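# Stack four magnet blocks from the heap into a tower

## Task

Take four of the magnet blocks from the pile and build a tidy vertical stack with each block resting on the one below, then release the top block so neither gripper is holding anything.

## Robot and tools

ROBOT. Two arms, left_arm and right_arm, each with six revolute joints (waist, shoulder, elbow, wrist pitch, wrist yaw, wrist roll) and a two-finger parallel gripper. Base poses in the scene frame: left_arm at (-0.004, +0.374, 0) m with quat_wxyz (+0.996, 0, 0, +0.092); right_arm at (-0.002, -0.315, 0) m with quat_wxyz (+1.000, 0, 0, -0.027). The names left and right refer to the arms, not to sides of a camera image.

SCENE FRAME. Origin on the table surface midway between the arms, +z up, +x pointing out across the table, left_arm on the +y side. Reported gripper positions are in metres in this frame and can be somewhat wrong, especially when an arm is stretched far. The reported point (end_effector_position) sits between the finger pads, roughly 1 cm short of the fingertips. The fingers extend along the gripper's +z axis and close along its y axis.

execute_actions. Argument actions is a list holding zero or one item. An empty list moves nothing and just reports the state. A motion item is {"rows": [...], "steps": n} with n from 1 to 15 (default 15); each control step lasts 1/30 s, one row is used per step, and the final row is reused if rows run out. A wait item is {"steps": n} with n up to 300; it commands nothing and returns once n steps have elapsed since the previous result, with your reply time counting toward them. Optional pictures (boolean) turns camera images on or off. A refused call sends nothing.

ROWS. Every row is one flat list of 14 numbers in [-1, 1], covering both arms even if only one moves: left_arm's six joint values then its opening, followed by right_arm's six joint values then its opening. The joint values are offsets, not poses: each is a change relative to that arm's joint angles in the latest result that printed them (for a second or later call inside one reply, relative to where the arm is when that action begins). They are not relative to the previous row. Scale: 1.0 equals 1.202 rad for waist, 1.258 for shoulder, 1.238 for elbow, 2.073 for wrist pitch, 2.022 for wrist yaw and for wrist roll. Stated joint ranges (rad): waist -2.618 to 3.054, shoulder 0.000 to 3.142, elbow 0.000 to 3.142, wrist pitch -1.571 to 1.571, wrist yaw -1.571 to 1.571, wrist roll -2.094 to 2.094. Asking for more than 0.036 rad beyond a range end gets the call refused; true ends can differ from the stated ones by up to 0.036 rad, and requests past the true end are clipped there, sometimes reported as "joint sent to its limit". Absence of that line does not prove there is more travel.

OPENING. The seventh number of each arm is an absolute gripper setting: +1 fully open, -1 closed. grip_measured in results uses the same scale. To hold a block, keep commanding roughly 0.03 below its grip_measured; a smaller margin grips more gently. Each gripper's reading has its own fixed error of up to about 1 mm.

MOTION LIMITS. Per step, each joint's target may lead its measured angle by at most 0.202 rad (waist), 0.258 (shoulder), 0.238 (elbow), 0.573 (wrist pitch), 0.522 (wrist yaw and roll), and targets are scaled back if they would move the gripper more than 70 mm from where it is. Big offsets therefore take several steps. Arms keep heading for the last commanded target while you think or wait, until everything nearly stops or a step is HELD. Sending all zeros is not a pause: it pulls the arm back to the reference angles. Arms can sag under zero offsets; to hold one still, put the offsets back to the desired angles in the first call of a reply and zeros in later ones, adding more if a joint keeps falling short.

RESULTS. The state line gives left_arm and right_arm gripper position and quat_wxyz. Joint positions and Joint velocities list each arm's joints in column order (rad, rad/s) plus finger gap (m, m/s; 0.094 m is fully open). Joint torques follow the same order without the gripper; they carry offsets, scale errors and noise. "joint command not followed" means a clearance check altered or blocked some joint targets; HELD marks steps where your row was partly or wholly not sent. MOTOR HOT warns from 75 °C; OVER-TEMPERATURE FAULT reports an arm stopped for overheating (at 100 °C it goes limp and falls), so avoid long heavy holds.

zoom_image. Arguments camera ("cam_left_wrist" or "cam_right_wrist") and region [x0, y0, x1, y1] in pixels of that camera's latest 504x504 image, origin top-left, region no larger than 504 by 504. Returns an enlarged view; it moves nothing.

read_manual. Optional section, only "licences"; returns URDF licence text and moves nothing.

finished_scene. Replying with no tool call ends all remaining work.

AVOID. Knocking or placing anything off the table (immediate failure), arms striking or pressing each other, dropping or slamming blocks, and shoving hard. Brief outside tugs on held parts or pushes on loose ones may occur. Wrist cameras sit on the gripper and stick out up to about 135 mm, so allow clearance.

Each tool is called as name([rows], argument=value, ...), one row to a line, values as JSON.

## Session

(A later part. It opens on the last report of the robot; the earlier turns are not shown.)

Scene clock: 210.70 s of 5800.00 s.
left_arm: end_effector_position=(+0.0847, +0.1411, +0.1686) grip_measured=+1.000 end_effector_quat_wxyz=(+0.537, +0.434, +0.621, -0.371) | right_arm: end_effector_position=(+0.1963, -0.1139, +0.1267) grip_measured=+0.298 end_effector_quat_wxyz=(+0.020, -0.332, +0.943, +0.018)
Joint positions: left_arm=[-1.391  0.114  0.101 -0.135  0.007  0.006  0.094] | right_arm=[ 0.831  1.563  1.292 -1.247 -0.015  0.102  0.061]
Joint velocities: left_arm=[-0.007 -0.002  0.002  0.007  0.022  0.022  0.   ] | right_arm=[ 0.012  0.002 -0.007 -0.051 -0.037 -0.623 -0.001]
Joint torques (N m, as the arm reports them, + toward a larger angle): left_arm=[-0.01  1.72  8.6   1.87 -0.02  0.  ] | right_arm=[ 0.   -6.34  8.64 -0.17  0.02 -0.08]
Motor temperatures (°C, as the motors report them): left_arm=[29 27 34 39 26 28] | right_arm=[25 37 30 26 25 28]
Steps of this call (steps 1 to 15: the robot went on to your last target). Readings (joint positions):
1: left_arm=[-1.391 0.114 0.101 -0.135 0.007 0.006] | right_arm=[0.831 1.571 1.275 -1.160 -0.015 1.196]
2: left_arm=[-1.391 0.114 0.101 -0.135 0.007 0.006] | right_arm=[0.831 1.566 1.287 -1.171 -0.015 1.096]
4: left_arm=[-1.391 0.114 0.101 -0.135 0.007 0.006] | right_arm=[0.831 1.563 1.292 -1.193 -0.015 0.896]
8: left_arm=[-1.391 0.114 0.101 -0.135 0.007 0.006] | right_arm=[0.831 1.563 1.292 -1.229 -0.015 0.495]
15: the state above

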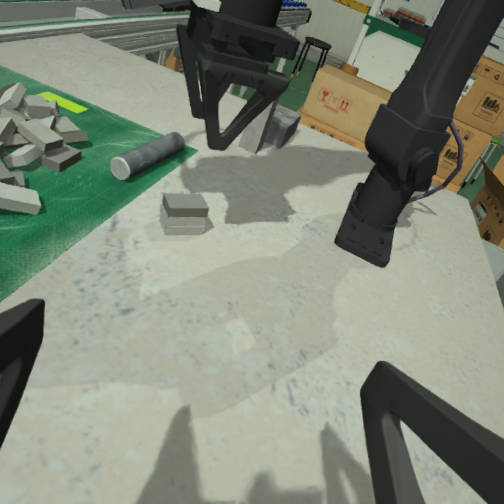

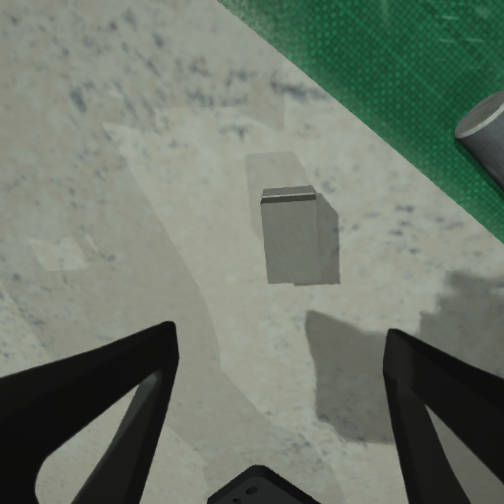

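execute_actions([
  {"rows":[[0,0,0,0,0,0,1,-0.02,0.03,0.05,-0.015,0.012,-0.1,-0.2],[0,0,0,0,0,0,1,-0.05,0.06,0.1,-0.015,0.012,-0.15,-0.2],[0,0,0,0,0,0,1,-0.085,0.1,0.15,-0.015,0.012,-0.2,-0.2],[0,0,0,0,0,0,1,-0.12,0.14,0.2,-0.015,0.012,-0.25,-0.2],[0,0,0,0,0,0,1,-0.155,0.18,0.25,-0.015,0.012,-0.3,-0.2],[0,0,0,0,0,0,1,-0.19,0.22,0.3,-0.015,0.012,-0.35,-0.2],[0,0,0,0,0,0,1,-0.225,0.26,0.34,-0.015,0.012,-0.4,-0.2],[0,0,0,0,0,0,1,-0.255,0.3,0.38,-0.015,0.012,-0.44,-0.2],[0,0,0,0,0,0,1,-0.28,0.335,0.41,-0.015,0.012,-0.465,-0.2],[0,0,0,0,0,0,1,-0.3,0.365,0.435,-0.015,0.012,-0.465,-0.2],[0,0,0,0,0,0,1,-0.318,0.39,0.45,-0.015,0.012,-0.465,-0.2],[0,0,0,0,0,0,1,-0.33,0.415,0.459,-0.015,0.012,-0.465,-0.2],[0,0,0,0,0,0,1,-0.337,0.432,0.459,-0.015,0.012,-0.465,-0.2],[0,0,0,0,0,0,1,-0.34,0.445,0.459,-0.015,0.012,-0.465,-0.2]],"steps":15},
], pictures=false)

execute_actions([
  {"steps":12},
])

Scene clock: 216.03 s of 5800.00 s.
left_arm: end_effector_position=(+0.0847, +0.1411, +0.1686) grip_measured=+1.000 end_effector_quat_wxyz=(+0.537, +0.434, +0.621, -0.371) | right_arm: end_effector_position=(+0.3870, -0.1713, +0.0889) grip_measured=-0.198 end_effector_quat_wxyz=(+0.017, -0.526, +0.850, -0.010)
Joint positions: left_arm=[-1.391  0.114  0.101 -0.135  0.007  0.006  0.094] | right_arm=[ 0.41   2.104  1.828 -1.259  0.014 -0.752  0.038]
Joint velocities: left_arm=[ 0.002 -0.007  0.002  0.051 -0.022 -0.051  0.   ] | right_arm=[-0.3    0.657  0.002 -0.051  0.095 -0.549  0.   ]
Joint torques (N m, as the arm reports them, + toward a larger angle): left_arm=[0.05 1.76 8.53 1.87 0.   0.  ] | right_arm=[  2.49 -12.44   9.64  -0.24  -0.14  -0.09]
Motor temperatures (°C, as the motors report them): left_arm=[29 27 34 39 26 28] | right_arm=[25 36 31 26 25 28]
Steps of this call (steps 1 to 30: the robot went on to your last target; steps 31 to 90: nothing new was sent; then 1.83 s passed at rest; steps 91 to 105: all 15 steps of this action). Readings (joint positions):
91: left_arm=[-1.391 0.114 0.101 -0.135 0.007 0.006] | right_arm=[0.830 1.567 1.297 -1.257 -0.014 -0.017]
92: left_arm=[-1.391 0.114 0.101 -0.135 0.007 0.006] | right_arm=[0.823 1.581 1.316 -1.271 -0.013 -0.050]
94: left_arm=[-1.391 0.114 0.101 -0.135 0.007 0.006] | right_arm=[0.779 1.647 1.405 -1.294 -0.013 -0.154]
98: left_arm=[-1.391 0.114 0.101 -0.135 0.007 0.006] | right_arm=[0.618 1.846 1.657 -1.284 -0.010 -0.452]
105: the state above

Scene clock: 216.43 s of 5800.00 s.
left_arm: end_effector_position=(+0.0847, +0.1411, +0.1686) grip_measured=+1.000 end_effector_quat_wxyz=(+0.537, +0.434, +0.621, -0.371) | right_arm: end_effector_position=(+0.3844, -0.1706, +0.0741) grip_measured=-0.198 end_effector_quat_wxyz=(-0.004, -0.560, +0.828, -0.008)
Joint positions: left_arm=[-1.391  0.114  0.101 -0.135  0.007  0.006  0.094] | right_arm=[ 0.416  2.141  1.828 -1.262  0.018 -0.827  0.038]
Joint velocities: left_arm=[ 0.022 -0.012 -0.007 -0.007  0.007 -0.051  0.   ] | right_arm=[-0.022  0.007 -0.002 -0.007  0.037 -0.11  -0.   ]
Joint torques (N m, as the arm reports them, + toward a larger angle): left_arm=[0.03 1.78 8.65 1.89 0.   0.  ] | right_arm=[  0.59 -12.5    9.76  -0.36  -0.09  -0.03]
Motor temperatures (°C, as the motors report them): left_arm=[29 27 34 39 26 28] | right_arm=[25 36 31 26 25 28]
Steps of this call (steps 1 to 12: the robot went on to your last target). Readings (joint positions):
1: left_arm=[-1.391 0.114 0.101 -0.135 0.007 0.006] | right_arm=[0.404 2.123 1.828 -1.260 0.016 -0.768]
2: left_arm=[-1.391 0.114 0.101 -0.135 0.007 0.006] | right_arm=[0.402 2.136 1.828 -1.260 0.018 -0.780]
4: left_arm=[-1.391 0.114 0.101 -0.135 0.007 0.006] | right_arm=[0.406 2.145 1.828 -1.260 0.018 -0.799]
8: left_arm=[-1.391 0.114 0.101 -0.135 0.007 0.006] | right_arm=[0.415 2.141 1.828 -1.262 0.018 -0.819]
12: the state above

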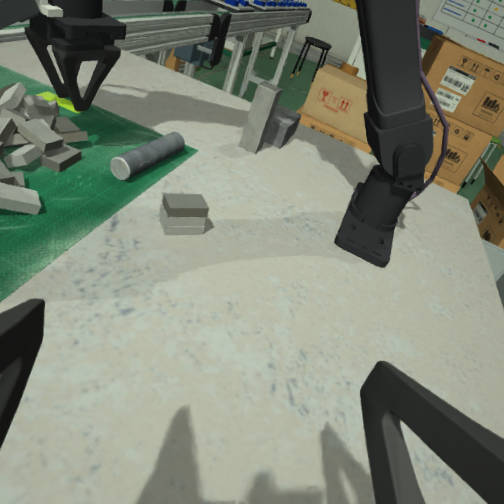

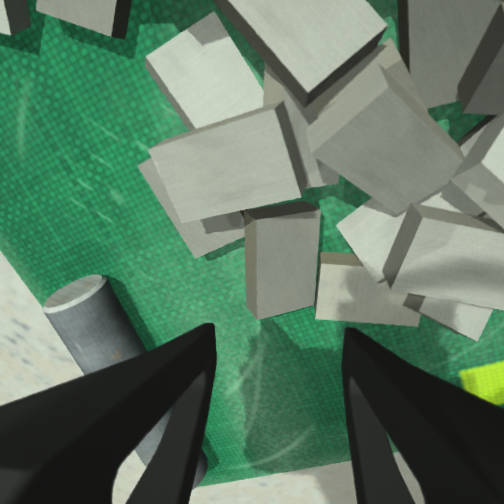

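execute_actions([
  {"rows":[[0,0,0,0,0,0,1,0,0,0.04,-0.025,-0.014,0.05,-0.25],[0,0,0,0,0,0,1,0.01,0,0.07,-0.025,-0.014,0.15,-0.25],[0,0,0,0,0,0,1,0.025,0,0.096,-0.025,-0.014,0.3,-0.25],[0,0,0,0,0,0,1,0.04,0,0.096,-0.025,-0.014,0.5,-0.25],[0,0,0,0,0,0,1,0.055,0,0.096,-0.025,-0.014,0.7,-0.25],[0,0,0,0,0,0,1,0.068,0,0.096,-0.025,-0.014,0.7,-0.25],[0,0,0,0,0,0,1,0.076,0,0.096,-0.025,-0.014,0.7,-0.25],[0,0,0,0,0,0,1,0.076,0,0.096,-0.025,-0.014,0.7,-0.25],[0,0,0,0,0,0,1,0.076,0,0.096,-0.025,-0.014,0.7,-0.25],[0,0,0,0,0,0,1,0.076,0,0.096,-0.025,-0.014,0.7,-0.25],[0,0,0,0,0,0,1,0.076,0.01,0.096,-0.025,-0.014,0.7,-0.25],[0,0,0,0,0,0,1,0.076,0.02,0.096,-0.025,-0.014,0.7,-0.25],[0,0,0,0,0,0,1,0.076,0.03,0.096,-0.025,-0.014,0.7,-0.25],[0,0,0,0,0,0,1,0.076,0.038,0.096,-0.025,-0.014,0.7,-0.25]],"steps":15},
], pictures=false)

execute_actions([
  {"steps":12},
])

Scene clock: 226.30 s of 5800.00 s.
left_arm: end_effector_position=(+0.0847, +0.1411, +0.1686) grip_measured=+1.000 end_effector_quat_wxyz=(+0.537, +0.434, +0.621, -0.371) | right_arm: end_effector_position=(+0.3784, -0.1220, +0.0889) grip_measured=-0.248 end_effector_quat_wxyz=(+0.012, -0.033, +0.999, +0.011)
Joint positions: left_arm=[-1.391  0.114  0.101 -0.135  0.007  0.006  0.094] | right_arm=[ 0.516  2.162  1.92  -1.297 -0.009  0.397  0.035]
Joint velocities: left_arm=[-0.027 -0.012 -0.002  0.022 -0.081 -0.007  0.   ] | right_arm=[-0.046  0.198 -0.012 -0.007 -0.007  1.282  0.   ]
Joint torques (N m, as the arm reports them, + toward a larger angle): left_arm=[-0.07  1.81  8.57  1.87  0.   -0.02] | right_arm=[ -0.74 -10.17   9.3   -0.3   -0.03   0.02]
Motor temperatures (°C, as the motors report them): left_arm=[29 27 34 40 26 28] | right_arm=[25 39 32 26 25 28]
Steps of this call (steps 1 to 30: the robot went on to your last target; steps 31 to 90: nothing new was sent; then 6.37 s passed at rest; steps 91 to 105: all 15 steps of this action). Readings (joint positions):
91: left_arm=[-1.391 0.114 0.101 -0.135 0.007 0.006] | right_arm=[0.416 2.141 1.831 -1.267 0.016 -0.816]
92: left_arm=[-1.391 0.114 0.101 -0.135 0.007 0.006] | right_arm=[0.416 2.143 1.839 -1.278 0.013 -0.766]
94: left_arm=[-1.391 0.114 0.101 -0.135 0.007 0.006] | right_arm=[0.422 2.147 1.876 -1.292 0.011 -0.573]
98: left_arm=[-1.391 0.114 0.101 -0.135 0.007 0.006] | right_arm=[0.472 2.147 1.919 -1.292 0.007 -0.171]
105: the state above

Scene clock: 226.70 s of 5800.00 s.
left_arm: end_effector_position=(+0.0847, +0.1411, +0.1686) grip_measured=+1.000 end_effector_quat_wxyz=(+0.537, +0.434, +0.621, -0.371) | right_arm: end_effector_position=(+0.3774, -0.1232, +0.0773) grip_measured=-0.248 end_effector_quat_wxyz=(-0.002, +0.054, +0.999, +0.004)
Joint positions: left_arm=[-1.391  0.114  0.101 -0.135  0.007  0.006  0.094] | right_arm=[ 0.515  2.191  1.92  -1.298 -0.009  0.57   0.035]
Joint velocities: left_arm=[-0.002 -0.012 -0.002  0.051  0.022  0.037  0.   ] | right_arm=[-0.002 -0.002 -0.007 -0.037 -0.022  0.081 -0.001]
Joint torques (N m, as the arm reports them, + toward a larger angle): left_arm=[-0.06  1.81  8.58  1.85  0.01  0.03] | right_arm=[ -0.69 -11.57   9.21  -0.32  -0.04   0.04]
Motor temperatures (°C, as the motors report them): left_arm=[29 27 34 40 26 28] | right_arm=[25 39 32 26 25 28]
Steps of this call (steps 1 to 12: the robot went on to your last target). Readings (joint positions):
1: left_arm=[-1.391 0.114 0.101 -0.135 0.007 0.006] | right_arm=[0.515 2.169 1.920 -1.297 -0.009 0.434]
2: left_arm=[-1.391 0.114 0.101 -0.135 0.007 0.006] | right_arm=[0.515 2.176 1.920 -1.297 -0.009 0.464]
4: left_arm=[-1.391 0.114 0.101 -0.135 0.007 0.006] | right_arm=[0.515 2.187 1.920 -1.298 -0.009 0.507]
8: left_arm=[-1.391 0.114 0.101 -0.135 0.007 0.006] | right_arm=[0.515 2.191 1.920 -1.298 -0.009 0.552]
12: the state above

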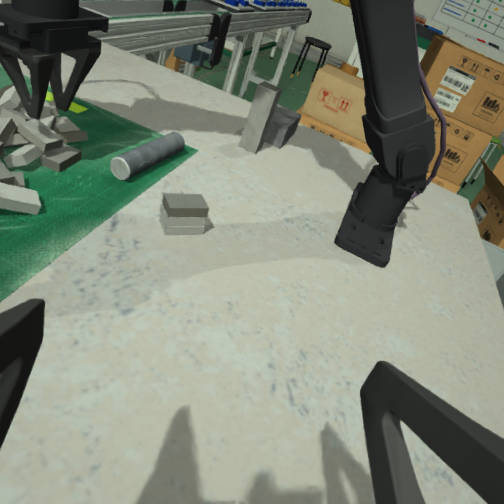

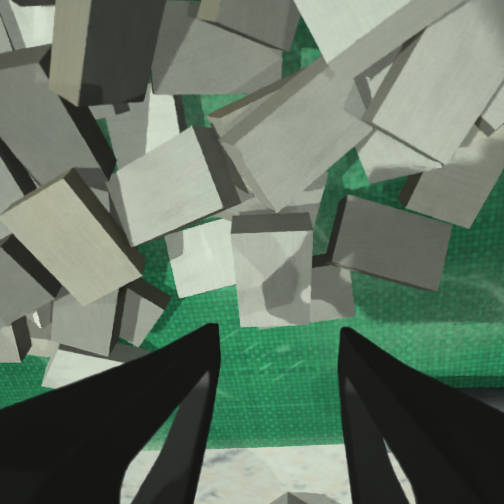

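execute_actions([
  {"rows":[[0,0,0,0,0,0,1,0.02,0,-0.015,0.02,0,0,-0.25],[0,0,0,0,0,0,1,0.02,0,-0.03,0.035,0,0,-0.25],[0,0,0,0,0,0,1,0.008,0,-0.045,0.045,0,0,-0.25],[0,0,0,0,0,0,1,0.006,0,-0.06,0.055,0,0,-0.25],[0,0,0,0,0,0,1,0.006,0,-0.073,0.058,0,0,-0.25],[0,0,0,0,0,0,1,0.006,0,-0.083,0.058,0,0,-0.25]],"steps":15},
])

Scene clock: 230.60 s of 5800.00 s.
left_arm: end_effector_position=(+0.0847, +0.1411, +0.1686) grip_measured=+1.000 end_effector_quat_wxyz=(+0.537, +0.434, +0.621, -0.371) | right_arm: end_effector_position=(+0.3764, -0.1211, +0.0540) grip_measured=-0.248 end_effector_quat_wxyz=(+0.000, +0.054, +0.998, +0.006)
Joint positions: left_arm=[-1.391  0.114  0.101 -0.135  0.007  0.006  0.094] | right_arm=[ 0.52   2.193  1.831 -1.202 -0.01   0.576  0.035]
Joint velocities: left_arm=[ 0.027 -0.002 -0.017  0.007  0.022 -0.007  0.   ] | right_arm=[-0.002  0.002  0.002 -0.022 -0.066 -0.022 -0.   ]
Joint torques (N m, as the arm reports them, + toward a larger angle): left_arm=[-0.13  1.89  8.54  1.85  0.    0.  ] | right_arm=[  0.1  -11.8    5.87  -0.08  -0.01  -0.13]
Motor temperatures (°C, as the motors report them): left_arm=[29 27 34 40 26 28] | right_arm=[25 40 32 26 25 28]
Steps of this call (steps 1 to 30: the robot went on to your last target; steps 31 to 90: nothing new was sent; then 0.40 s passed at rest; steps 91 to 105: all 15 steps of this action). Readings (joint positions):
91: left_arm=[-1.391 0.114 0.101 -0.135 0.007 0.006] | right_arm=[0.516 2.191 1.920 -1.296 -0.009 0.581]
92: left_arm=[-1.391 0.114 0.101 -0.135 0.007 0.006] | right_arm=[0.517 2.191 1.917 -1.288 -0.009 0.580]
94: left_arm=[-1.391 0.114 0.101 -0.135 0.007 0.006] | right_arm=[0.520 2.191 1.900 -1.258 -0.010 0.578]
98: left_arm=[-1.391 0.114 0.101 -0.135 0.007 0.006] | right_arm=[0.520 2.191 1.841 -1.219 -0.010 0.577]
105: the state above

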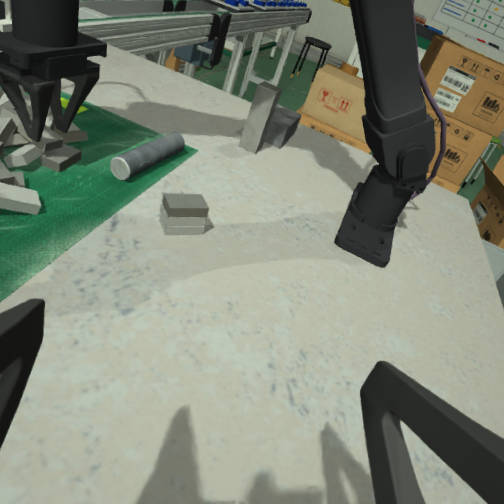

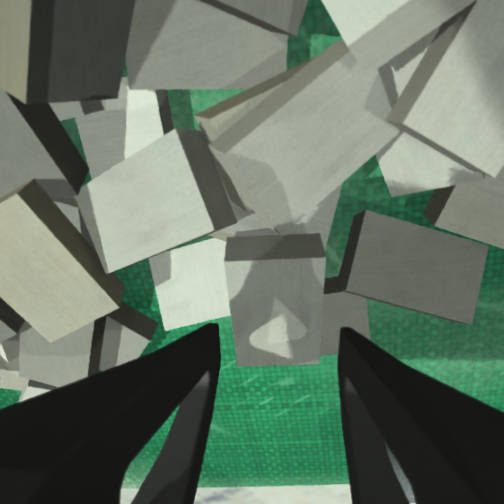

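execute_actions([
  {"rows":[[0,0,0,0,0,0,1,0,0,0,0.02,0,0,-0.28],[0,0,0,0,0,0,1,0,0,-0.02,0.03,0,0,-0.28],[0,0,0,0,0,0,1,0,0,-0.035,0.037,0,0,-0.28],[0,0,0,0,0,0,1,0,0,-0.046,0.037,0,0,-0.28]],"steps":15},
])

zoom_image(camera="cam_left_wrist", region=[0,90,120,210])

Scene clock: 233.20 s of 5800.00 s.
left_arm: end_effector_position=(+0.0847, +0.1411, +0.1686) grip_measured=+1.000 end_effector_quat_wxyz=(+0.537, +0.434, +0.621, -0.371) | right_arm: end_effector_position=(+0.3789, -0.1198, +0.0442) grip_measured=-0.278 end_effector_quat_wxyz=(+0.008, +0.054, +0.998, +0.010)
Joint positions: left_arm=[-1.391  0.114  0.101 -0.135  0.007  0.006  0.094] | right_arm=[ 0.52   2.193  1.791 -1.146 -0.01   0.576  0.034]
Joint velocities: left_arm=[ 0.007 -0.012 -0.007 -0.037 -0.022  0.007  0.   ] | right_arm=[ 0.017 -0.007 -0.002 -0.037 -0.022  0.066 -0.   ]
Joint torques (N m, as the arm reports them, + toward a larger angle): left_arm=[-0.01  1.85  8.55  1.87  0.02  0.02] | right_arm=[  0.   -11.26   5.53   0.03  -0.02  -0.01]
Motor temperatures (°C, as the motors report them): left_arm=[29 27 34 40 26 28] | right_arm=[25 40 32 26 25 28]
Steps of this call (steps 1 to 15: the robot went on to your last target; steps 16 to 63: nothing new was sent; steps 64 to 78: all 15 steps of this action). Readings (joint positions):
64: left_arm=[-1.391 0.114 0.101 -0.135 0.007 0.006] | right_arm=[0.520 2.193 1.831 -1.194 -0.010 0.576]
65: left_arm=[-1.391 0.114 0.101 -0.135 0.007 0.006] | right_arm=[0.520 2.193 1.831 -1.189 -0.010 0.576]
67: left_arm=[-1.391 0.114 0.101 -0.135 0.007 0.006] | right_arm=[0.520 2.193 1.821 -1.169 -0.010 0.576]
71: left_arm=[-1.391 0.114 0.101 -0.135 0.007 0.006] | right_arm=[0.520 2.193 1.793 -1.154 -0.010 0.576]
78: the state above

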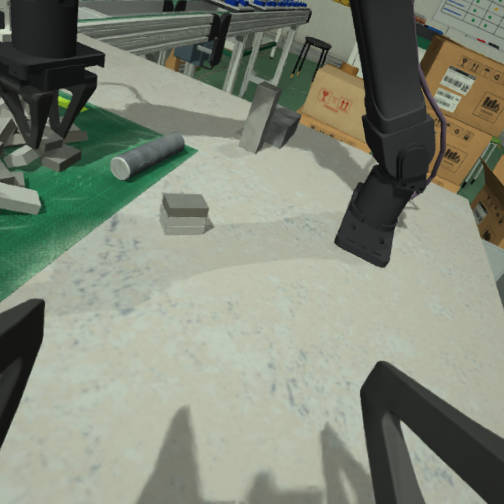

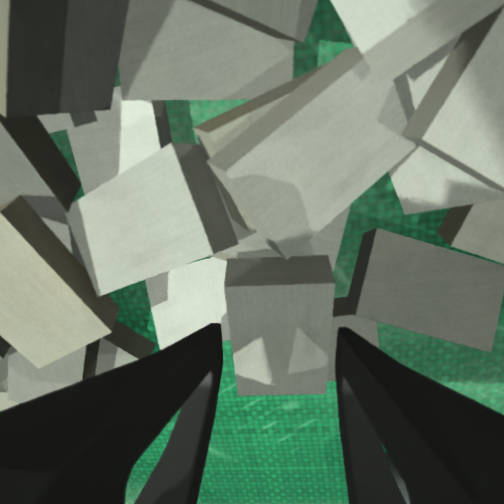

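Region (0, 90, 120, 210) of cam_left_wrist's 504x504 image, scaled by 4.200, with more detail than that image has.

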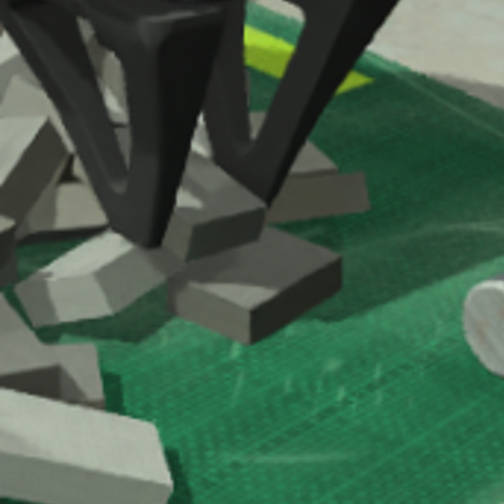

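Close, then lift slightly backward.

execute_actions([
  {"rows":[[0,0,0,0,0,0,1,0,0,0,0,0,0,-0.36],[0,0,0,0,0,0,1,0,0,0,0,0,0,-0.42],[0,0,0,0,0,0,1,0,0,0,0,0,0,-0.46],[0,0,0,0,0,0,1,0,0,0,0,0,0,-0.49],[0,0,0,0,0,0,1,0,0,0,0,0,0,-0.52]],"steps":10},
])

execute_actions([
  {"rows":[[0,0,0,0,0,0,1,0,-0.01,0.01,-0.02,0,0,-0.52],[0,0,0,0,0,0,1,0,-0.02,0.01,-0.03,0,0,-0.52],[0,0,0,0,0,0,1,0,-0.03,0.01,-0.04,0,0,-0.52],[0,0,0,0,0,0,1,0,-0.04,0.01,-0.05,0,0,-0.52],[0,0,0,0,0,0,1,0,-0.05,0.01,-0.06,0,0,-0.52],[0,0,0,0,0,0,1,0,-0.065,0.01,-0.07,0,0,-0.52],[0,0,0,0,0,0,1,0,-0.08,0.01,-0.08,0,0,-0.52],[0,0,0,0,0,0,1,0,-0.1,0.01,-0.09,0,0,-0.52],[0,0,0,0,0,0,1,0,-0.12,0.01,-0.1,0,0,-0.52],[0,0,0,0,0,0,1,0,-0.14,0.01,-0.1,0,0,-0.52]],"steps":15},
])

Scene clock: 238.37 s of 5800.00 s.
left_arm: end_effector_position=(+0.0847, +0.1411, +0.1686) grip_measured=+1.000 end_effector_quat_wxyz=(+0.537, +0.434, +0.621, -0.371) | right_arm: end_effector_position=(+0.3795, -0.1195, +0.0442) grip_measured=-0.475 end_effector_quat_wxyz=(+0.009, +0.054, +0.998, +0.011)
Joint positions: left_arm=[-1.391  0.114  0.101 -0.135  0.007  0.006  0.094] | right_arm=[ 0.52   2.193  1.791 -1.143 -0.01   0.576  0.025]
Joint velocities: left_arm=[-0.002  0.022 -0.002 -0.066  0.007 -0.007  0.   ] | right_arm=[-0.007 -0.012  0.027 -0.007  0.081 -0.007 -0.001]
Joint torques (N m, as the arm reports them, + toward a larger angle): left_arm=[-0.06  1.74  8.62  1.85 -0.02  0.  ] | right_arm=[ -0.05 -11.44   6.96  -0.18  -0.01  -0.01]
Motor temperatures (°C, as the motors report them): left_arm=[29 27 34 40 26 28] | right_arm=[25 41 31 26 25 28]
Steps of this call (steps 1 to 15: the robot went on to your last target; steps 16 to 90: nothing new was sent; then 1.83 s passed at rest; steps 91 to 100: all 10 steps of this action). Readings (joint positions):
91: left_arm=[-1.391 0.114 0.101 -0.135 0.007 0.006] | right_arm=[0.520 2.193 1.791 -1.143 -0.010 0.576]
92: left_arm=[-1.391 0.114 0.101 -0.135 0.007 0.006] | right_arm=[0.520 2.193 1.791 -1.143 -0.010 0.576]
94: left_arm=[-1.391 0.114 0.101 -0.135 0.007 0.006] | right_arm=[0.520 2.193 1.791 -1.143 -0.010 0.576]
98: left_arm=[-1.391 0.114 0.101 -0.135 0.007 0.006] | right_arm=[0.520 2.193 1.791 -1.143 -0.010 0.576]
100: the state above

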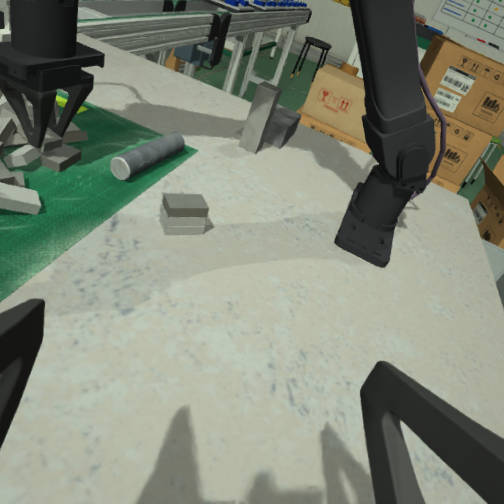

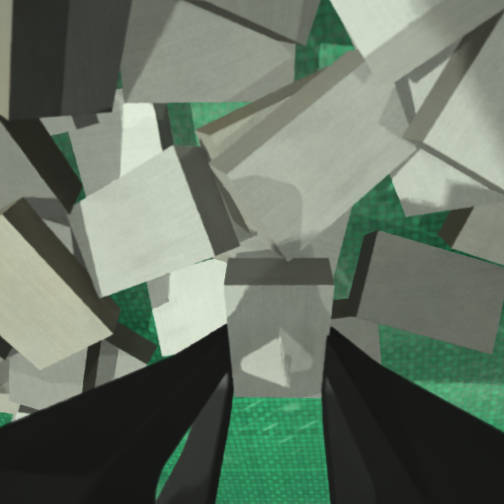

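Scene clock: 238.87 s of 5800.00 s.
left_arm: end_effector_position=(+0.0847, +0.1411, +0.1686) grip_measured=+1.000 end_effector_quat_wxyz=(+0.537, +0.434, +0.621, -0.371) | right_arm: end_effector_position=(+0.3473, -0.1358, +0.1130) grip_measured=-0.475 end_effector_quat_wxyz=(+0.011, +0.054, +0.998, +0.012)
Joint positions: left_arm=[-1.391  0.114  0.101 -0.135  0.007  0.006  0.094] | right_arm=[ 0.52   2.014  1.791 -1.316 -0.01   0.576  0.025]
Joint velocities: left_arm=[-0.007 -0.007 -0.007  0.022  0.022  0.022  0.   ] | right_arm=[ 0.002 -0.12   0.002 -0.139  0.066 -0.037 -0.001]
Joint torques (N m, as the arm reports them, + toward a larger angle): left_arm=[-0.09  1.7   8.51  1.86  0.03  0.01] | right_arm=[-0.03 -9.26  8.09 -0.23 -0.03 -0.02]
Motor temperatures (°C, as the motors report them): left_arm=[29 27 34 40 26 28] | right_arm=[25 41 31 26 25 28]
Steps of this call (steps 1 to 15: all 15 steps of this action). Readings (joint positions):
1: left_arm=[-1.391 0.114 0.101 -0.135 0.007 0.006] | right_arm=[0.520 2.193 1.791 -1.145 -0.010 0.576]
2: left_arm=[-1.391 0.114 0.101 -0.135 0.007 0.006] | right_arm=[0.520 2.193 1.791 -1.151 -0.010 0.576]
4: left_arm=[-1.391 0.114 0.101 -0.135 0.007 0.006] | right_arm=[0.520 2.189 1.791 -1.172 -0.010 0.576]
8: left_arm=[-1.391 0.114 0.101 -0.135 0.007 0.006] | right_arm=[0.520 2.148 1.791 -1.237 -0.010 0.576]
15: the state above

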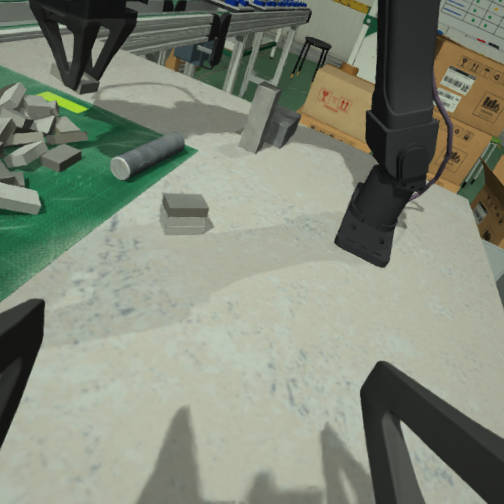

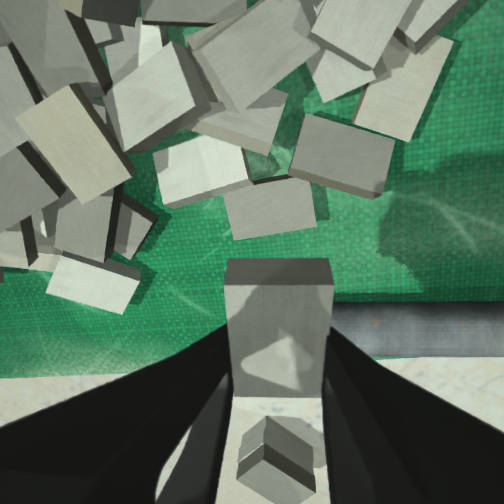

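execute_actions([
  {"rows":[[0,0,0,0,0,0,1,0.02,-0.03,-0.02,0,0,-0.03,-0.52],[0,0,0,0,0,0,1,0.045,-0.055,-0.05,0,0,-0.06,-0.52],[0,0,0,0,0,0,1,0.075,-0.08,-0.085,0,0,-0.09,-0.52],[0,0,0,0,0,0,1,0.105,-0.105,-0.12,0,0,-0.13,-0.52],[0,0,0,0,0,0,1,0.135,-0.13,-0.155,0,0,-0.17,-0.52],[0,0,0,0,0,0,1,0.16,-0.15,-0.19,0.005,0,-0.21,-0.52],[0,0,0,0,0,0,1,0.185,-0.165,-0.225,0.01,0,-0.25,-0.52],[0,0,0,0,0,0,1,0.205,-0.18,-0.26,0.02,0,-0.279,-0.52],[0,0,0,0,0,0,1,0.222,-0.19,-0.29,0.03,0,-0.279,-0.52],[0,0,0,0,0,0,1,0.235,-0.197,-0.32,0.04,0,-0.279,-0.52],[0,0,0,0,0,0,1,0.244,-0.197,-0.345,0.04,0,-0.279,-0.52],[0,0,0,0,0,0,1,0.25,-0.197,-0.365,0.04,0,-0.279,-0.52],[0,0,0,0,0,0,1,0.252,-0.197,-0.378,0.04,0,-0.279,-0.52],[0,0,0,0,0,0,1,0.252,-0.197,-0.387,0.04,0,-0.279,-0.52]],"steps":15},
], pictures=false)

execute_actions([
  {"steps":12},
])

zoom_image(camera="cam_left_wrist", region=[120,120,270,270])

Scene clock: 245.60 s of 5800.00 s.
left_arm: end_effector_position=(+0.0847, +0.1411, +0.1686) grip_measured=+1.000 end_effector_quat_wxyz=(+0.537, +0.434, +0.621, -0.371) | right_arm: end_effector_position=(+0.1977, -0.1092, +0.0811) grip_measured=-0.475 end_effector_quat_wxyz=(-0.067, -0.349, +0.935, -0.018)
Joint positions: left_arm=[-1.391  0.114  0.101 -0.135  0.007  0.006  0.094] | right_arm=[ 0.836  1.777  1.338 -1.269 -0.022  0.067  0.025]
Joint velocities: left_arm=[ 0.007 -0.007 -0.022  0.037 -0.022 -0.037  0.   ] | right_arm=[-0.066 -0.012 -0.54   0.037 -0.037 -0.3   -0.001]
Joint torques (N m, as the arm reports them, + toward a larger angle): left_arm=[-0.01  1.83  8.63  1.87  0.   -0.04] | right_arm=[-0.91 -8.4   7.31 -0.11  0.02 -0.07]
Motor temperatures (°C, as the motors report them): left_arm=[29 27 34 40 26 28] | right_arm=[25 41 31 26 25 28]
Steps of this call (steps 1 to 30: the robot went on to your last target; steps 31 to 90: nothing new was sent; then 3.23 s passed at rest; steps 91 to 105: all 15 steps of this action). Readings (joint positions):
91: left_arm=[-1.391 0.114 0.101 -0.135 0.007 0.006] | right_arm=[0.521 2.015 1.791 -1.334 -0.010 0.567]
92: left_arm=[-1.391 0.114 0.101 -0.135 0.007 0.006] | right_arm=[0.525 2.007 1.780 -1.326 -0.009 0.548]
94: left_arm=[-1.391 0.114 0.101 -0.135 0.007 0.006] | right_arm=[0.554 1.966 1.722 -1.310 -0.004 0.483]
98: left_arm=[-1.391 0.114 0.101 -0.135 0.007 0.006] | right_arm=[0.701 1.844 1.559 -1.303 -0.004 0.265]
105: the state above

Scene clock: 246.00 s of 5800.00 s.
left_arm: end_effector_position=(+0.0847, +0.1411, +0.1686) grip_measured=+1.000 end_effector_quat_wxyz=(+0.537, +0.434, +0.621, -0.371) | right_arm: end_effector_position=(+0.1978, -0.1118, +0.0761) grip_measured=-0.475 end_effector_quat_wxyz=(-0.068, -0.369, +0.927, -0.020)
Joint positions: left_arm=[-1.391  0.114  0.101 -0.135  0.007  0.006  0.094] | right_arm=[ 0.832  1.777  1.317 -1.251 -0.017  0.021  0.025]
Joint velocities: left_arm=[ 0.022 -0.012 -0.007 -0.022 -0.066 -0.022  0.   ] | right_arm=[-0.002 -0.007 -0.007 -0.037  0.007 -0.051 -0.   ]
Joint torques (N m, as the arm reports them, + toward a larger angle): left_arm=[0.02 1.82 8.57 1.87 0.02 0.03] | right_arm=[-0.77 -8.4   6.25 -0.32  0.02 -0.1 ]
Motor temperatures (°C, as the motors report them): left_arm=[29 27 34 40 26 28] | right_arm=[25 41 31 26 25 28]
Steps of this call (steps 1 to 12: the robot went on to your last target). Readings (joint positions):
1: left_arm=[-1.391 0.114 0.101 -0.135 0.007 0.006] | right_arm=[0.834 1.777 1.324 -1.269 -0.021 0.057]
2: left_arm=[-1.391 0.114 0.101 -0.135 0.007 0.006] | right_arm=[0.833 1.777 1.318 -1.269 -0.020 0.049]
4: left_arm=[-1.391 0.114 0.101 -0.135 0.007 0.006] | right_arm=[0.832 1.777 1.317 -1.265 -0.018 0.037]
8: left_arm=[-1.391 0.114 0.101 -0.135 0.007 0.006] | right_arm=[0.832 1.777 1.317 -1.255 -0.017 0.026]
12: the state above

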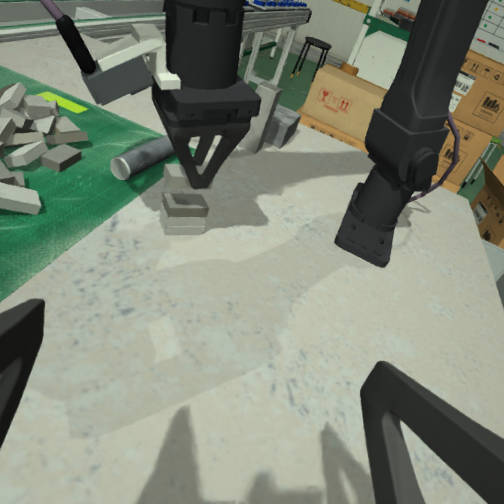

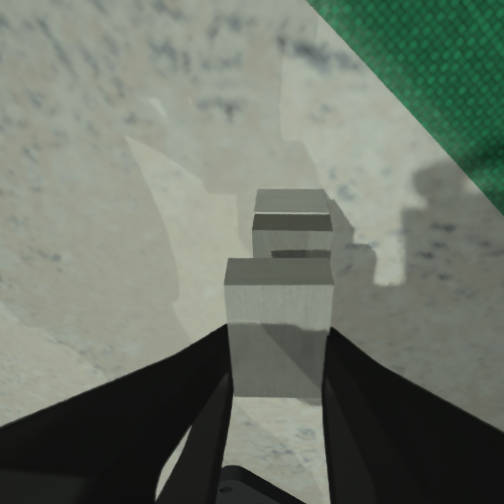

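Region (120, 120, 270, 270) of cam_left_wrist's 504x504 image, scaled by 3.360, with more detail than that image has.

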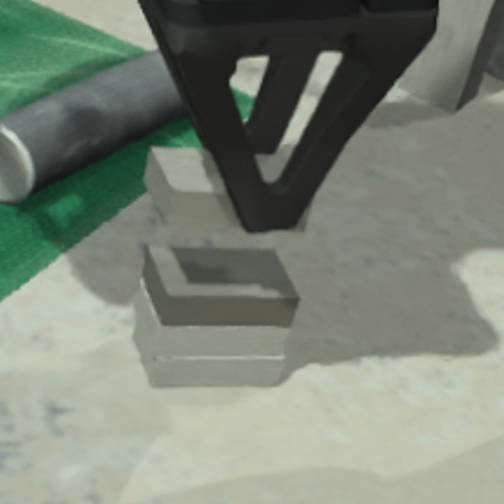

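execute_actions([
  {"rows":[[0,0,0,0,0,0,1,-0.022,0.01,-0.012,0.02,0,0,-0.52],[0,0,0,0,0,0,1,-0.022,0.02,-0.024,0.03,0,0,-0.52],[0,0,0,0,0,0,1,-0.012,0.02,-0.036,0.034,0,0,-0.52],[0,0,0,0,0,0,1,-0.01,0.02,-0.046,0.034,0,0,-0.52]],"steps":15},
])

zoom_image(camera="cam_left_wrist", region=[130,140,250,260])

zoom_image(camera="cam_right_wrist", region=[180,180,380,380])

Scene clock: 251.23 s of 5800.00 s.
left_arm: end_effector_position=(+0.0847, +0.1411, +0.1686) grip_measured=+1.000 end_effector_quat_wxyz=(+0.537, +0.434, +0.621, -0.371) | right_arm: end_effector_position=(+0.1983, -0.1148, +0.0587) grip_measured=-0.475 end_effector_quat_wxyz=(-0.075, -0.366, +0.927, -0.022)
Joint positions: left_arm=[-1.391  0.114  0.101 -0.135  0.007  0.006  0.094] | right_arm=[ 0.823  1.802  1.274 -1.199 -0.017  0.017  0.025]
Joint velocities: left_arm=[-0.002  0.007 -0.002  0.022 -0.022  0.022  0.   ] | right_arm=[ 0.002  0.002 -0.007 -0.007  0.022 -0.007 -0.   ]
Joint torques (N m, as the arm reports them, + toward a larger angle): left_arm=[ 0.01  1.81  8.66  1.85 -0.01  0.  ] | right_arm=[-0.32 -7.66  5.28 -0.29  0.01  0.02]
Motor temperatures (°C, as the motors report them): left_arm=[29 27 34 40 26 28] | right_arm=[25 40 31 26 25 28]
Steps of this call (steps 1 to 30: the robot went on to your last target; steps 31 to 90: nothing new was sent; then 1.73 s passed at rest; steps 91 to 105: all 15 steps of this action). Readings (joint positions):
91: left_arm=[-1.391 0.114 0.101 -0.135 0.007 0.006] | right_arm=[0.831 1.777 1.317 -1.247 -0.017 0.017]
92: left_arm=[-1.391 0.114 0.101 -0.135 0.007 0.006] | right_arm=[0.828 1.779 1.317 -1.242 -0.017 0.017]
94: left_arm=[-1.391 0.114 0.101 -0.135 0.007 0.006] | right_arm=[0.823 1.784 1.306 -1.220 -0.017 0.017]
98: left_arm=[-1.391 0.114 0.101 -0.135 0.007 0.006] | right_arm=[0.823 1.799 1.278 -1.207 -0.017 0.017]
105: the state above

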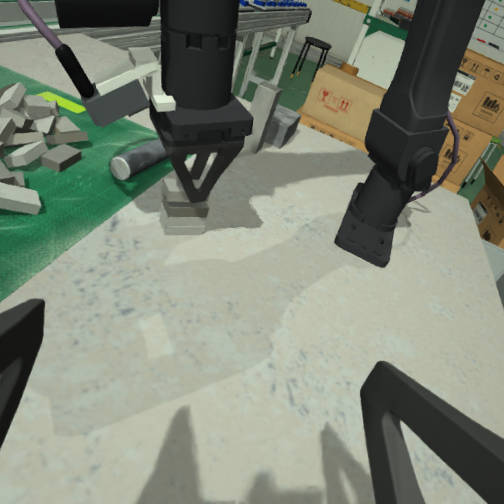

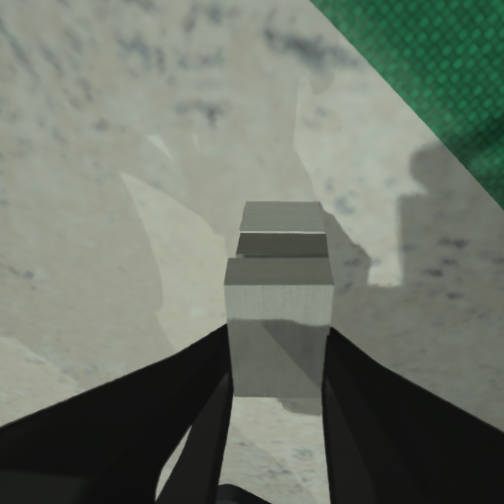

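Region (130, 140, 250, 260) of cam_left_wrist's 504x504 image, scaled by 4.200, with more detail than that image has.

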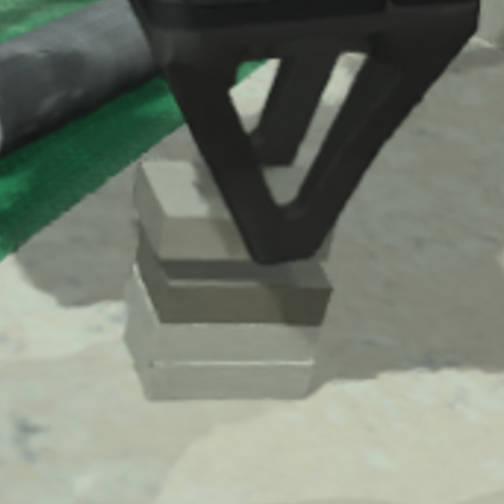

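Region (180, 180, 380, 380) of cam_right_wrist's 504x504 image, scaled by 2.520, with more detail than that image has.

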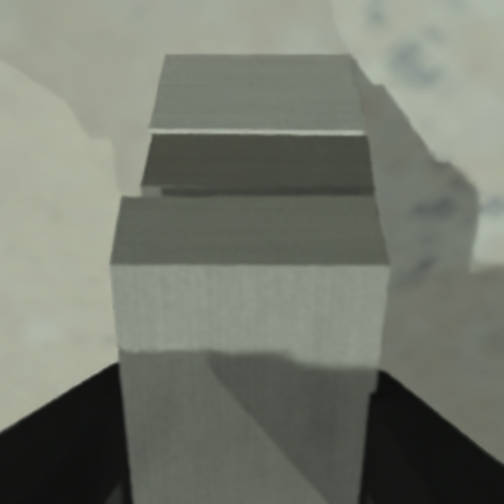

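execute_actions([
  {"rows":[[0,0,0,0,0,0,1,0,0,0,0,0.01,0,-0.52],[0,0,0,0,0,0,1,0,0,0,0,0.01,0,-0.52],[0,0,0,0,0,0,1,0,0,0,0,0.01,0,-0.52],[0,0,0,0,0,0,1,0,0.01,0,0,0.01,0,-0.52],[0,0,0,0,0,0,1,0,0.019,0,0,0.01,0,-0.52]],"steps":15},
])

zoom_image(camera="cam_left_wrist", region=[130,140,250,260])

zoom_image(camera="cam_right_wrist", region=[180,180,380,380])

Scene clock: 255.43 s of 5800.00 s.
left_arm: end_effector_position=(+0.0847, +0.1411, +0.1686) grip_measured=+1.000 end_effector_quat_wxyz=(+0.537, +0.434, +0.621, -0.371) | right_arm: end_effector_position=(+0.1994, -0.1169, +0.0531) grip_measured=-0.475 end_effector_quat_wxyz=(-0.081, -0.366, +0.926, -0.032)
Joint positions: left_arm=[-1.391  0.114  0.101 -0.135  0.007  0.006  0.094] | right_arm=[ 0.823  1.822  1.274 -1.196 -0.004  0.017  0.025]
Joint velocities: left_arm=[-0.012 -0.027 -0.012 -0.007  0.007  0.007  0.   ] | right_arm=[-0.007  0.017  0.007  0.037  0.007 -0.051 -0.   ]
Joint torques (N m, as the arm reports them, + toward a larger angle): left_arm=[-0.13  1.82  8.52  1.86  0.   -0.01] | right_arm=[-0.02 -7.54  6.33 -0.52  0.02 -0.01]
Motor temperatures (°C, as the motors report them): left_arm=[29 27 34 41 26 28] | right_arm=[25 39 31 26 25 28]
Steps of this call (steps 1 to 15: the robot went on to your last target; steps 16 to 90: nothing new was sent; then 0.70 s passed at rest; steps 91 to 105: all 15 steps of this action). Readings (joint positions):
91: left_arm=[-1.391 0.114 0.101 -0.135 0.007 0.006] | right_arm=[0.823 1.802 1.274 -1.196 -0.015 0.017]
92: left_arm=[-1.391 0.114 0.101 -0.135 0.007 0.006] | right_arm=[0.823 1.802 1.274 -1.196 -0.013 0.017]
94: left_arm=[-1.391 0.114 0.101 -0.135 0.007 0.006] | right_arm=[0.823 1.802 1.274 -1.196 -0.009 0.017]
98: left_arm=[-1.391 0.114 0.101 -0.135 0.007 0.006] | right_arm=[0.823 1.816 1.274 -1.196 -0.006 0.017]
105: the state above

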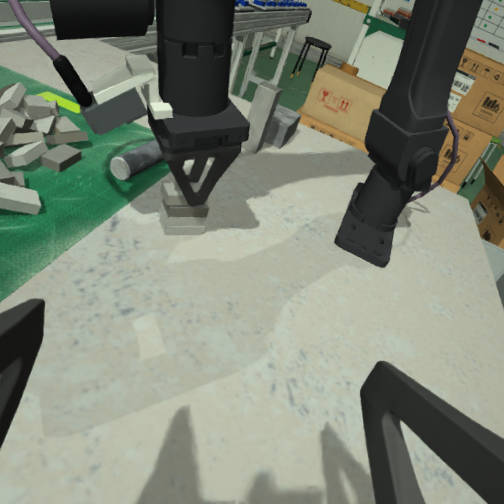

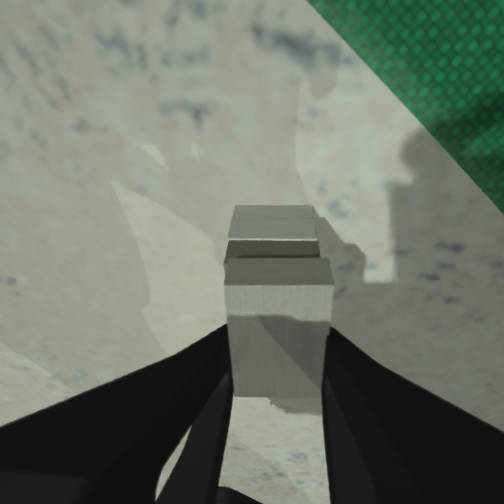

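Region (130, 140, 250, 260) of cam_left_wrist's 504x504 image, scaled by 4.200, with more detail than that image has.

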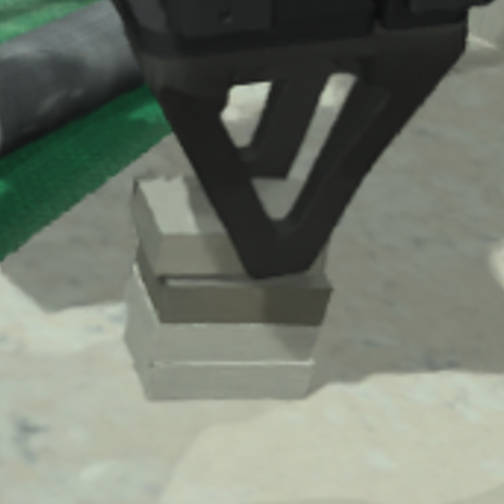

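Region (180, 180, 380, 380) of cam_right_wrist's 504x504 image, scaled by 2.520, with more detail than that image has.

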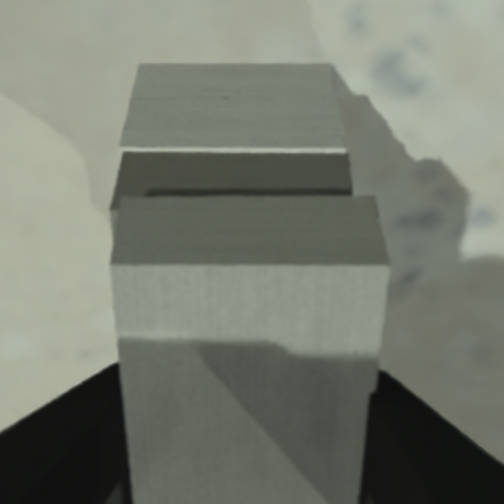

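execute_actions([
  {"rows":[[0,0,0,0,0,0,1,0,0,0,-0.013,-0.008,0,-0.52]],"steps":15},
])

zoom_image(camera="cam_right_wrist", region=[180,180,380,380])

Scene clock: 257.90 s of 5800.00 s.
left_arm: end_effector_position=(+0.0847, +0.1411, +0.1686) grip_measured=+1.000 end_effector_quat_wxyz=(+0.537, +0.434, +0.621, -0.371) | right_arm: end_effector_position=(+0.1967, -0.1171, +0.0535) grip_measured=-0.475 end_effector_quat_wxyz=(-0.087, -0.366, +0.926, -0.029)
Joint positions: left_arm=[-1.391  0.114  0.101 -0.135  0.007  0.006  0.094] | right_arm=[ 0.823  1.822  1.274 -1.205 -0.014  0.017  0.025]
Joint velocities: left_arm=[ 0.007 -0.007 -0.007 -0.007 -0.066 -0.022  0.   ] | right_arm=[-0.017  0.012 -0.012 -0.037  0.066 -0.022  0.   ]
Joint torques (N m, as the arm reports them, + toward a larger angle): left_arm=[-0.05  1.94  8.5   1.87  0.01 -0.01] | right_arm=[ 0.   -7.74  6.34 -0.65 -0.07 -0.02]
Motor temperatures (°C, as the motors report them): left_arm=[29 27 34 41 26 28] | right_arm=[25 39 31 26 25 28]
Steps of this call (steps 1 to 15: the robot went on to your last target; steps 16 to 59: nothing new was sent; steps 60 to 74: all 15 steps of this action). Readings (joint positions):
60: left_arm=[-1.391 0.114 0.101 -0.135 0.007 0.006] | right_arm=[0.823 1.822 1.274 -1.197 -0.005 0.017]
61: left_arm=[-1.391 0.114 0.101 -0.135 0.007 0.006] | right_arm=[0.823 1.822 1.274 -1.199 -0.007 0.017]
63: left_arm=[-1.391 0.114 0.101 -0.135 0.007 0.006] | right_arm=[0.823 1.822 1.274 -1.201 -0.010 0.017]
67: left_arm=[-1.391 0.114 0.101 -0.135 0.007 0.006] | right_arm=[0.823 1.822 1.274 -1.204 -0.013 0.017]
74: the state above

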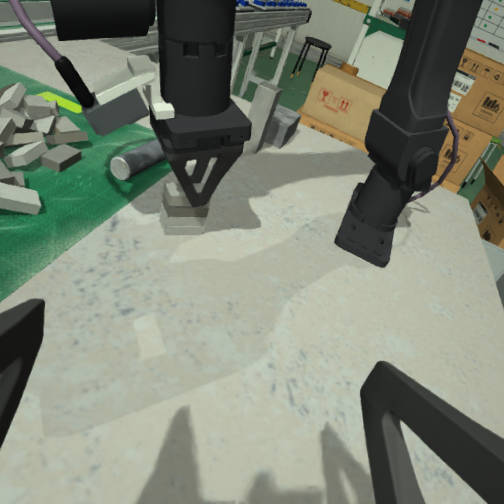

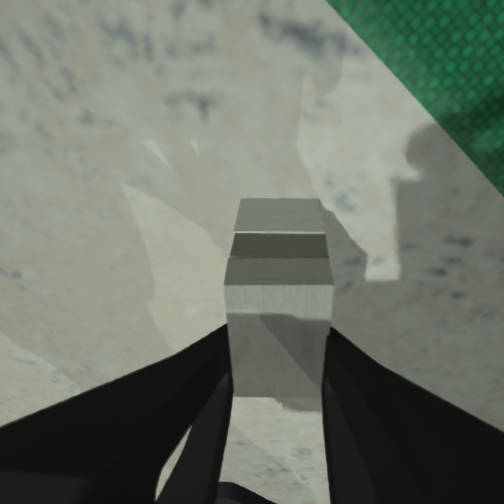

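Region (180, 180, 380, 380) of cam_right_wrist's 504x504 image, scaled by 2.520, with more detail than that image has.

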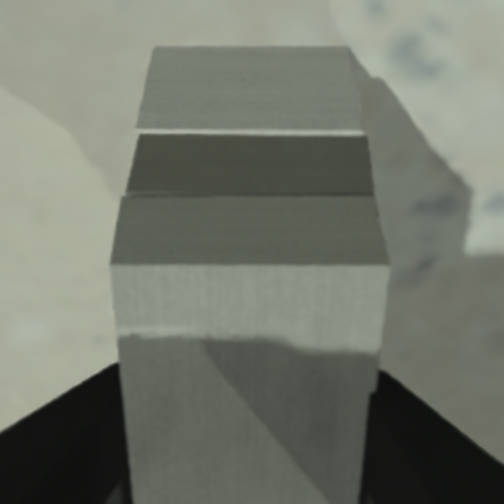

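Aligned. Release and lift.

execute_actions([
  {"rows":[[0,0,0,0,0,0,1,0,0,0,0,0,0,-0.47],[0,0,0,0,0,0,1,0,0,0,0,0,0,-0.44],[0,0,0,0,0,0,1,0,0,0,0,0,0,-0.35],[0,0,0,0,0,0,1,0,0,0,0,0,0,-0.1],[0,0,0,0,0,0,1,0,0,0,0,0,0,0.2],[0,0,0,0,0,0,1,0,-0.02,0,0,0,0,0.2],[0,0,0,0,0,0,1,0,-0.04,0,0,0,0,0.2],[0,0,0,0,0,0,1,0,-0.065,0,0,0,0,0.2],[0,0,0,0,0,0,1,0,-0.09,0,0,0,0,0.2],[0,0,0,0,0,0,1,0,-0.12,0,0,0,0,0.2],[0,0,0,0,0,0,1,0,-0.15,0,0,0,0,0.2],[0,0,0,0,0,0,1,0,-0.18,0,0,0,0,0.2],[0,0,0,0,0,0,1,0,-0.2,0,0,0,0,0.2]],"steps":15},
], pictures=false)

execute_actions([
  {"steps":8},
])

zoom_image(camera="cam_left_wrist", region=[140,160,230,250])

Scene clock: 262.20 s of 5800.00 s.
left_arm: end_effector_position=(+0.0847, +0.1411, +0.1686) grip_measured=+1.000 end_effector_quat_wxyz=(+0.537, +0.434, +0.621, -0.371) | right_arm: end_effector_position=(+0.2026, -0.1113, +0.1156) grip_measured=+0.198 end_effector_quat_wxyz=(+0.021, -0.368, +0.930, +0.016)
Joint positions: left_arm=[-1.391  0.114  0.101 -0.135  0.007  0.006  0.094] | right_arm=[ 0.823  1.589  1.274 -1.204 -0.014  0.017  0.056]
Joint velocities: left_arm=[ 0.007 -0.002 -0.007  0.037  0.022 -0.066  0.   ] | right_arm=[ 0.007 -0.73   0.007 -0.051 -0.007 -0.051  0.   ]
Joint torques (N m, as the arm reports them, + toward a larger angle): left_arm=[-0.05  1.79  8.65  1.87  0.    0.03] | right_arm=[-0.03 -4.03  7.17 -0.14 -0.02 -0.01]
Motor temperatures (°C, as the motors report them): left_arm=[29 27 34 41 26 28] | right_arm=[25 39 31 26 25 28]
Steps of this call (steps 1 to 15: the robot went on to your last target; steps 16 to 90: nothing new was sent; then 0.80 s passed at rest; steps 91 to 105: all 15 steps of this action). Readings (joint positions):
91: left_arm=[-1.391 0.114 0.101 -0.135 0.007 0.006] | right_arm=[0.823 1.822 1.274 -1.205 -0.014 0.017]
92: left_arm=[-1.391 0.114 0.101 -0.135 0.007 0.006] | right_arm=[0.823 1.822 1.274 -1.205 -0.014 0.017]
94: left_arm=[-1.391 0.114 0.101 -0.135 0.007 0.006] | right_arm=[0.823 1.822 1.274 -1.205 -0.014 0.017]
98: left_arm=[-1.391 0.114 0.101 -0.135 0.007 0.006] | right_arm=[0.823 1.811 1.274 -1.205 -0.014 0.017]
105: the state above

Scene clock: 262.47 s of 5800.00 s.
left_arm: end_effector_position=(+0.0847, +0.1411, +0.1686) grip_measured=+1.000 end_effector_quat_wxyz=(+0.537, +0.434, +0.621, -0.371) | right_arm: end_effector_position=(+0.2026, -0.1113, +0.1219) grip_measured=+0.198 end_effector_quat_wxyz=(+0.032, -0.368, +0.929, +0.021)
Joint positions: left_arm=[-1.391  0.114  0.101 -0.135  0.007  0.006  0.094] | right_arm=[ 0.823  1.566  1.274 -1.204 -0.014  0.017  0.056]
Joint velocities: left_arm=[-0.017  0.002  0.012 -0.037  0.007 -0.022  0.   ] | right_arm=[ 0.012  0.002 -0.002 -0.007 -0.051 -0.022 -0.   ]
Joint torques (N m, as the arm reports them, + toward a larger angle): left_arm=[-0.1   1.79  8.57  1.87  0.    0.  ] | right_arm=[-0.02 -5.68  7.28 -0.07 -0.02 -0.02]
Motor temperatures (°C, as the motors report them): left_arm=[29 27 34 41 26 28] | right_arm=[25 39 31 26 25 28]
Steps of this call (steps 1 to 8: the robot went on to your last target). Readings (joint positions):
1: left_arm=[-1.391 0.114 0.101 -0.135 0.007 0.006] | right_arm=[0.823 1.571 1.274 -1.204 -0.014 0.017]
2: left_arm=[-1.391 0.114 0.101 -0.135 0.007 0.006] | right_arm=[0.823 1.563 1.274 -1.204 -0.014 0.017]
4: left_arm=[-1.391 0.114 0.101 -0.135 0.007 0.006] | right_arm=[0.823 1.564 1.274 -1.204 -0.014 0.017]
8: the state above

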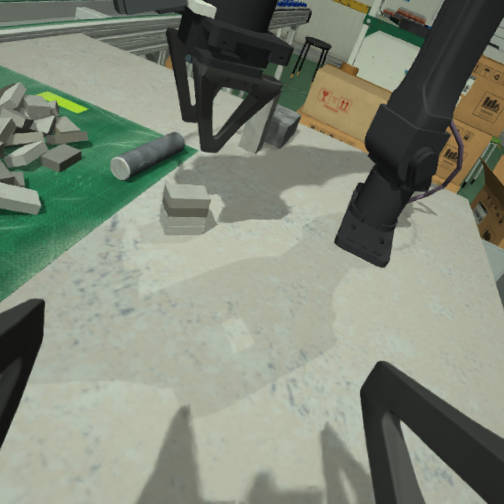

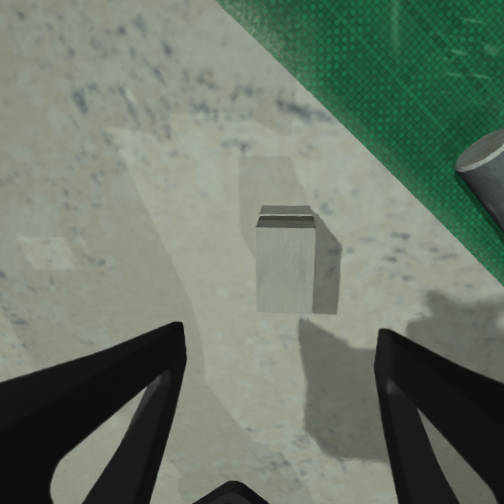

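Region (140, 160, 230, 250) of cam_left_wrist's 504x504 image, scaled by 5.600, with more detail than that image has.

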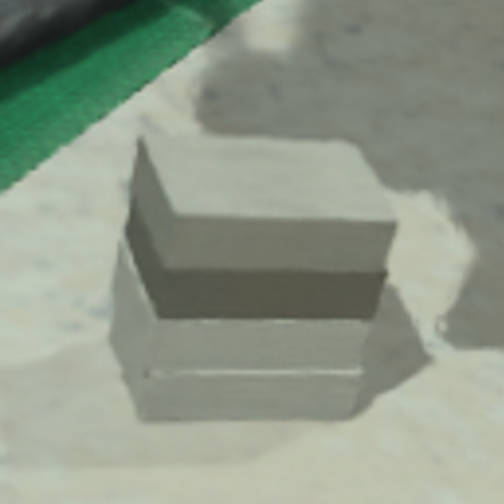

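Neat within about 1 mm.

finished_scene(scene=1)

The scene is finished: the task was done.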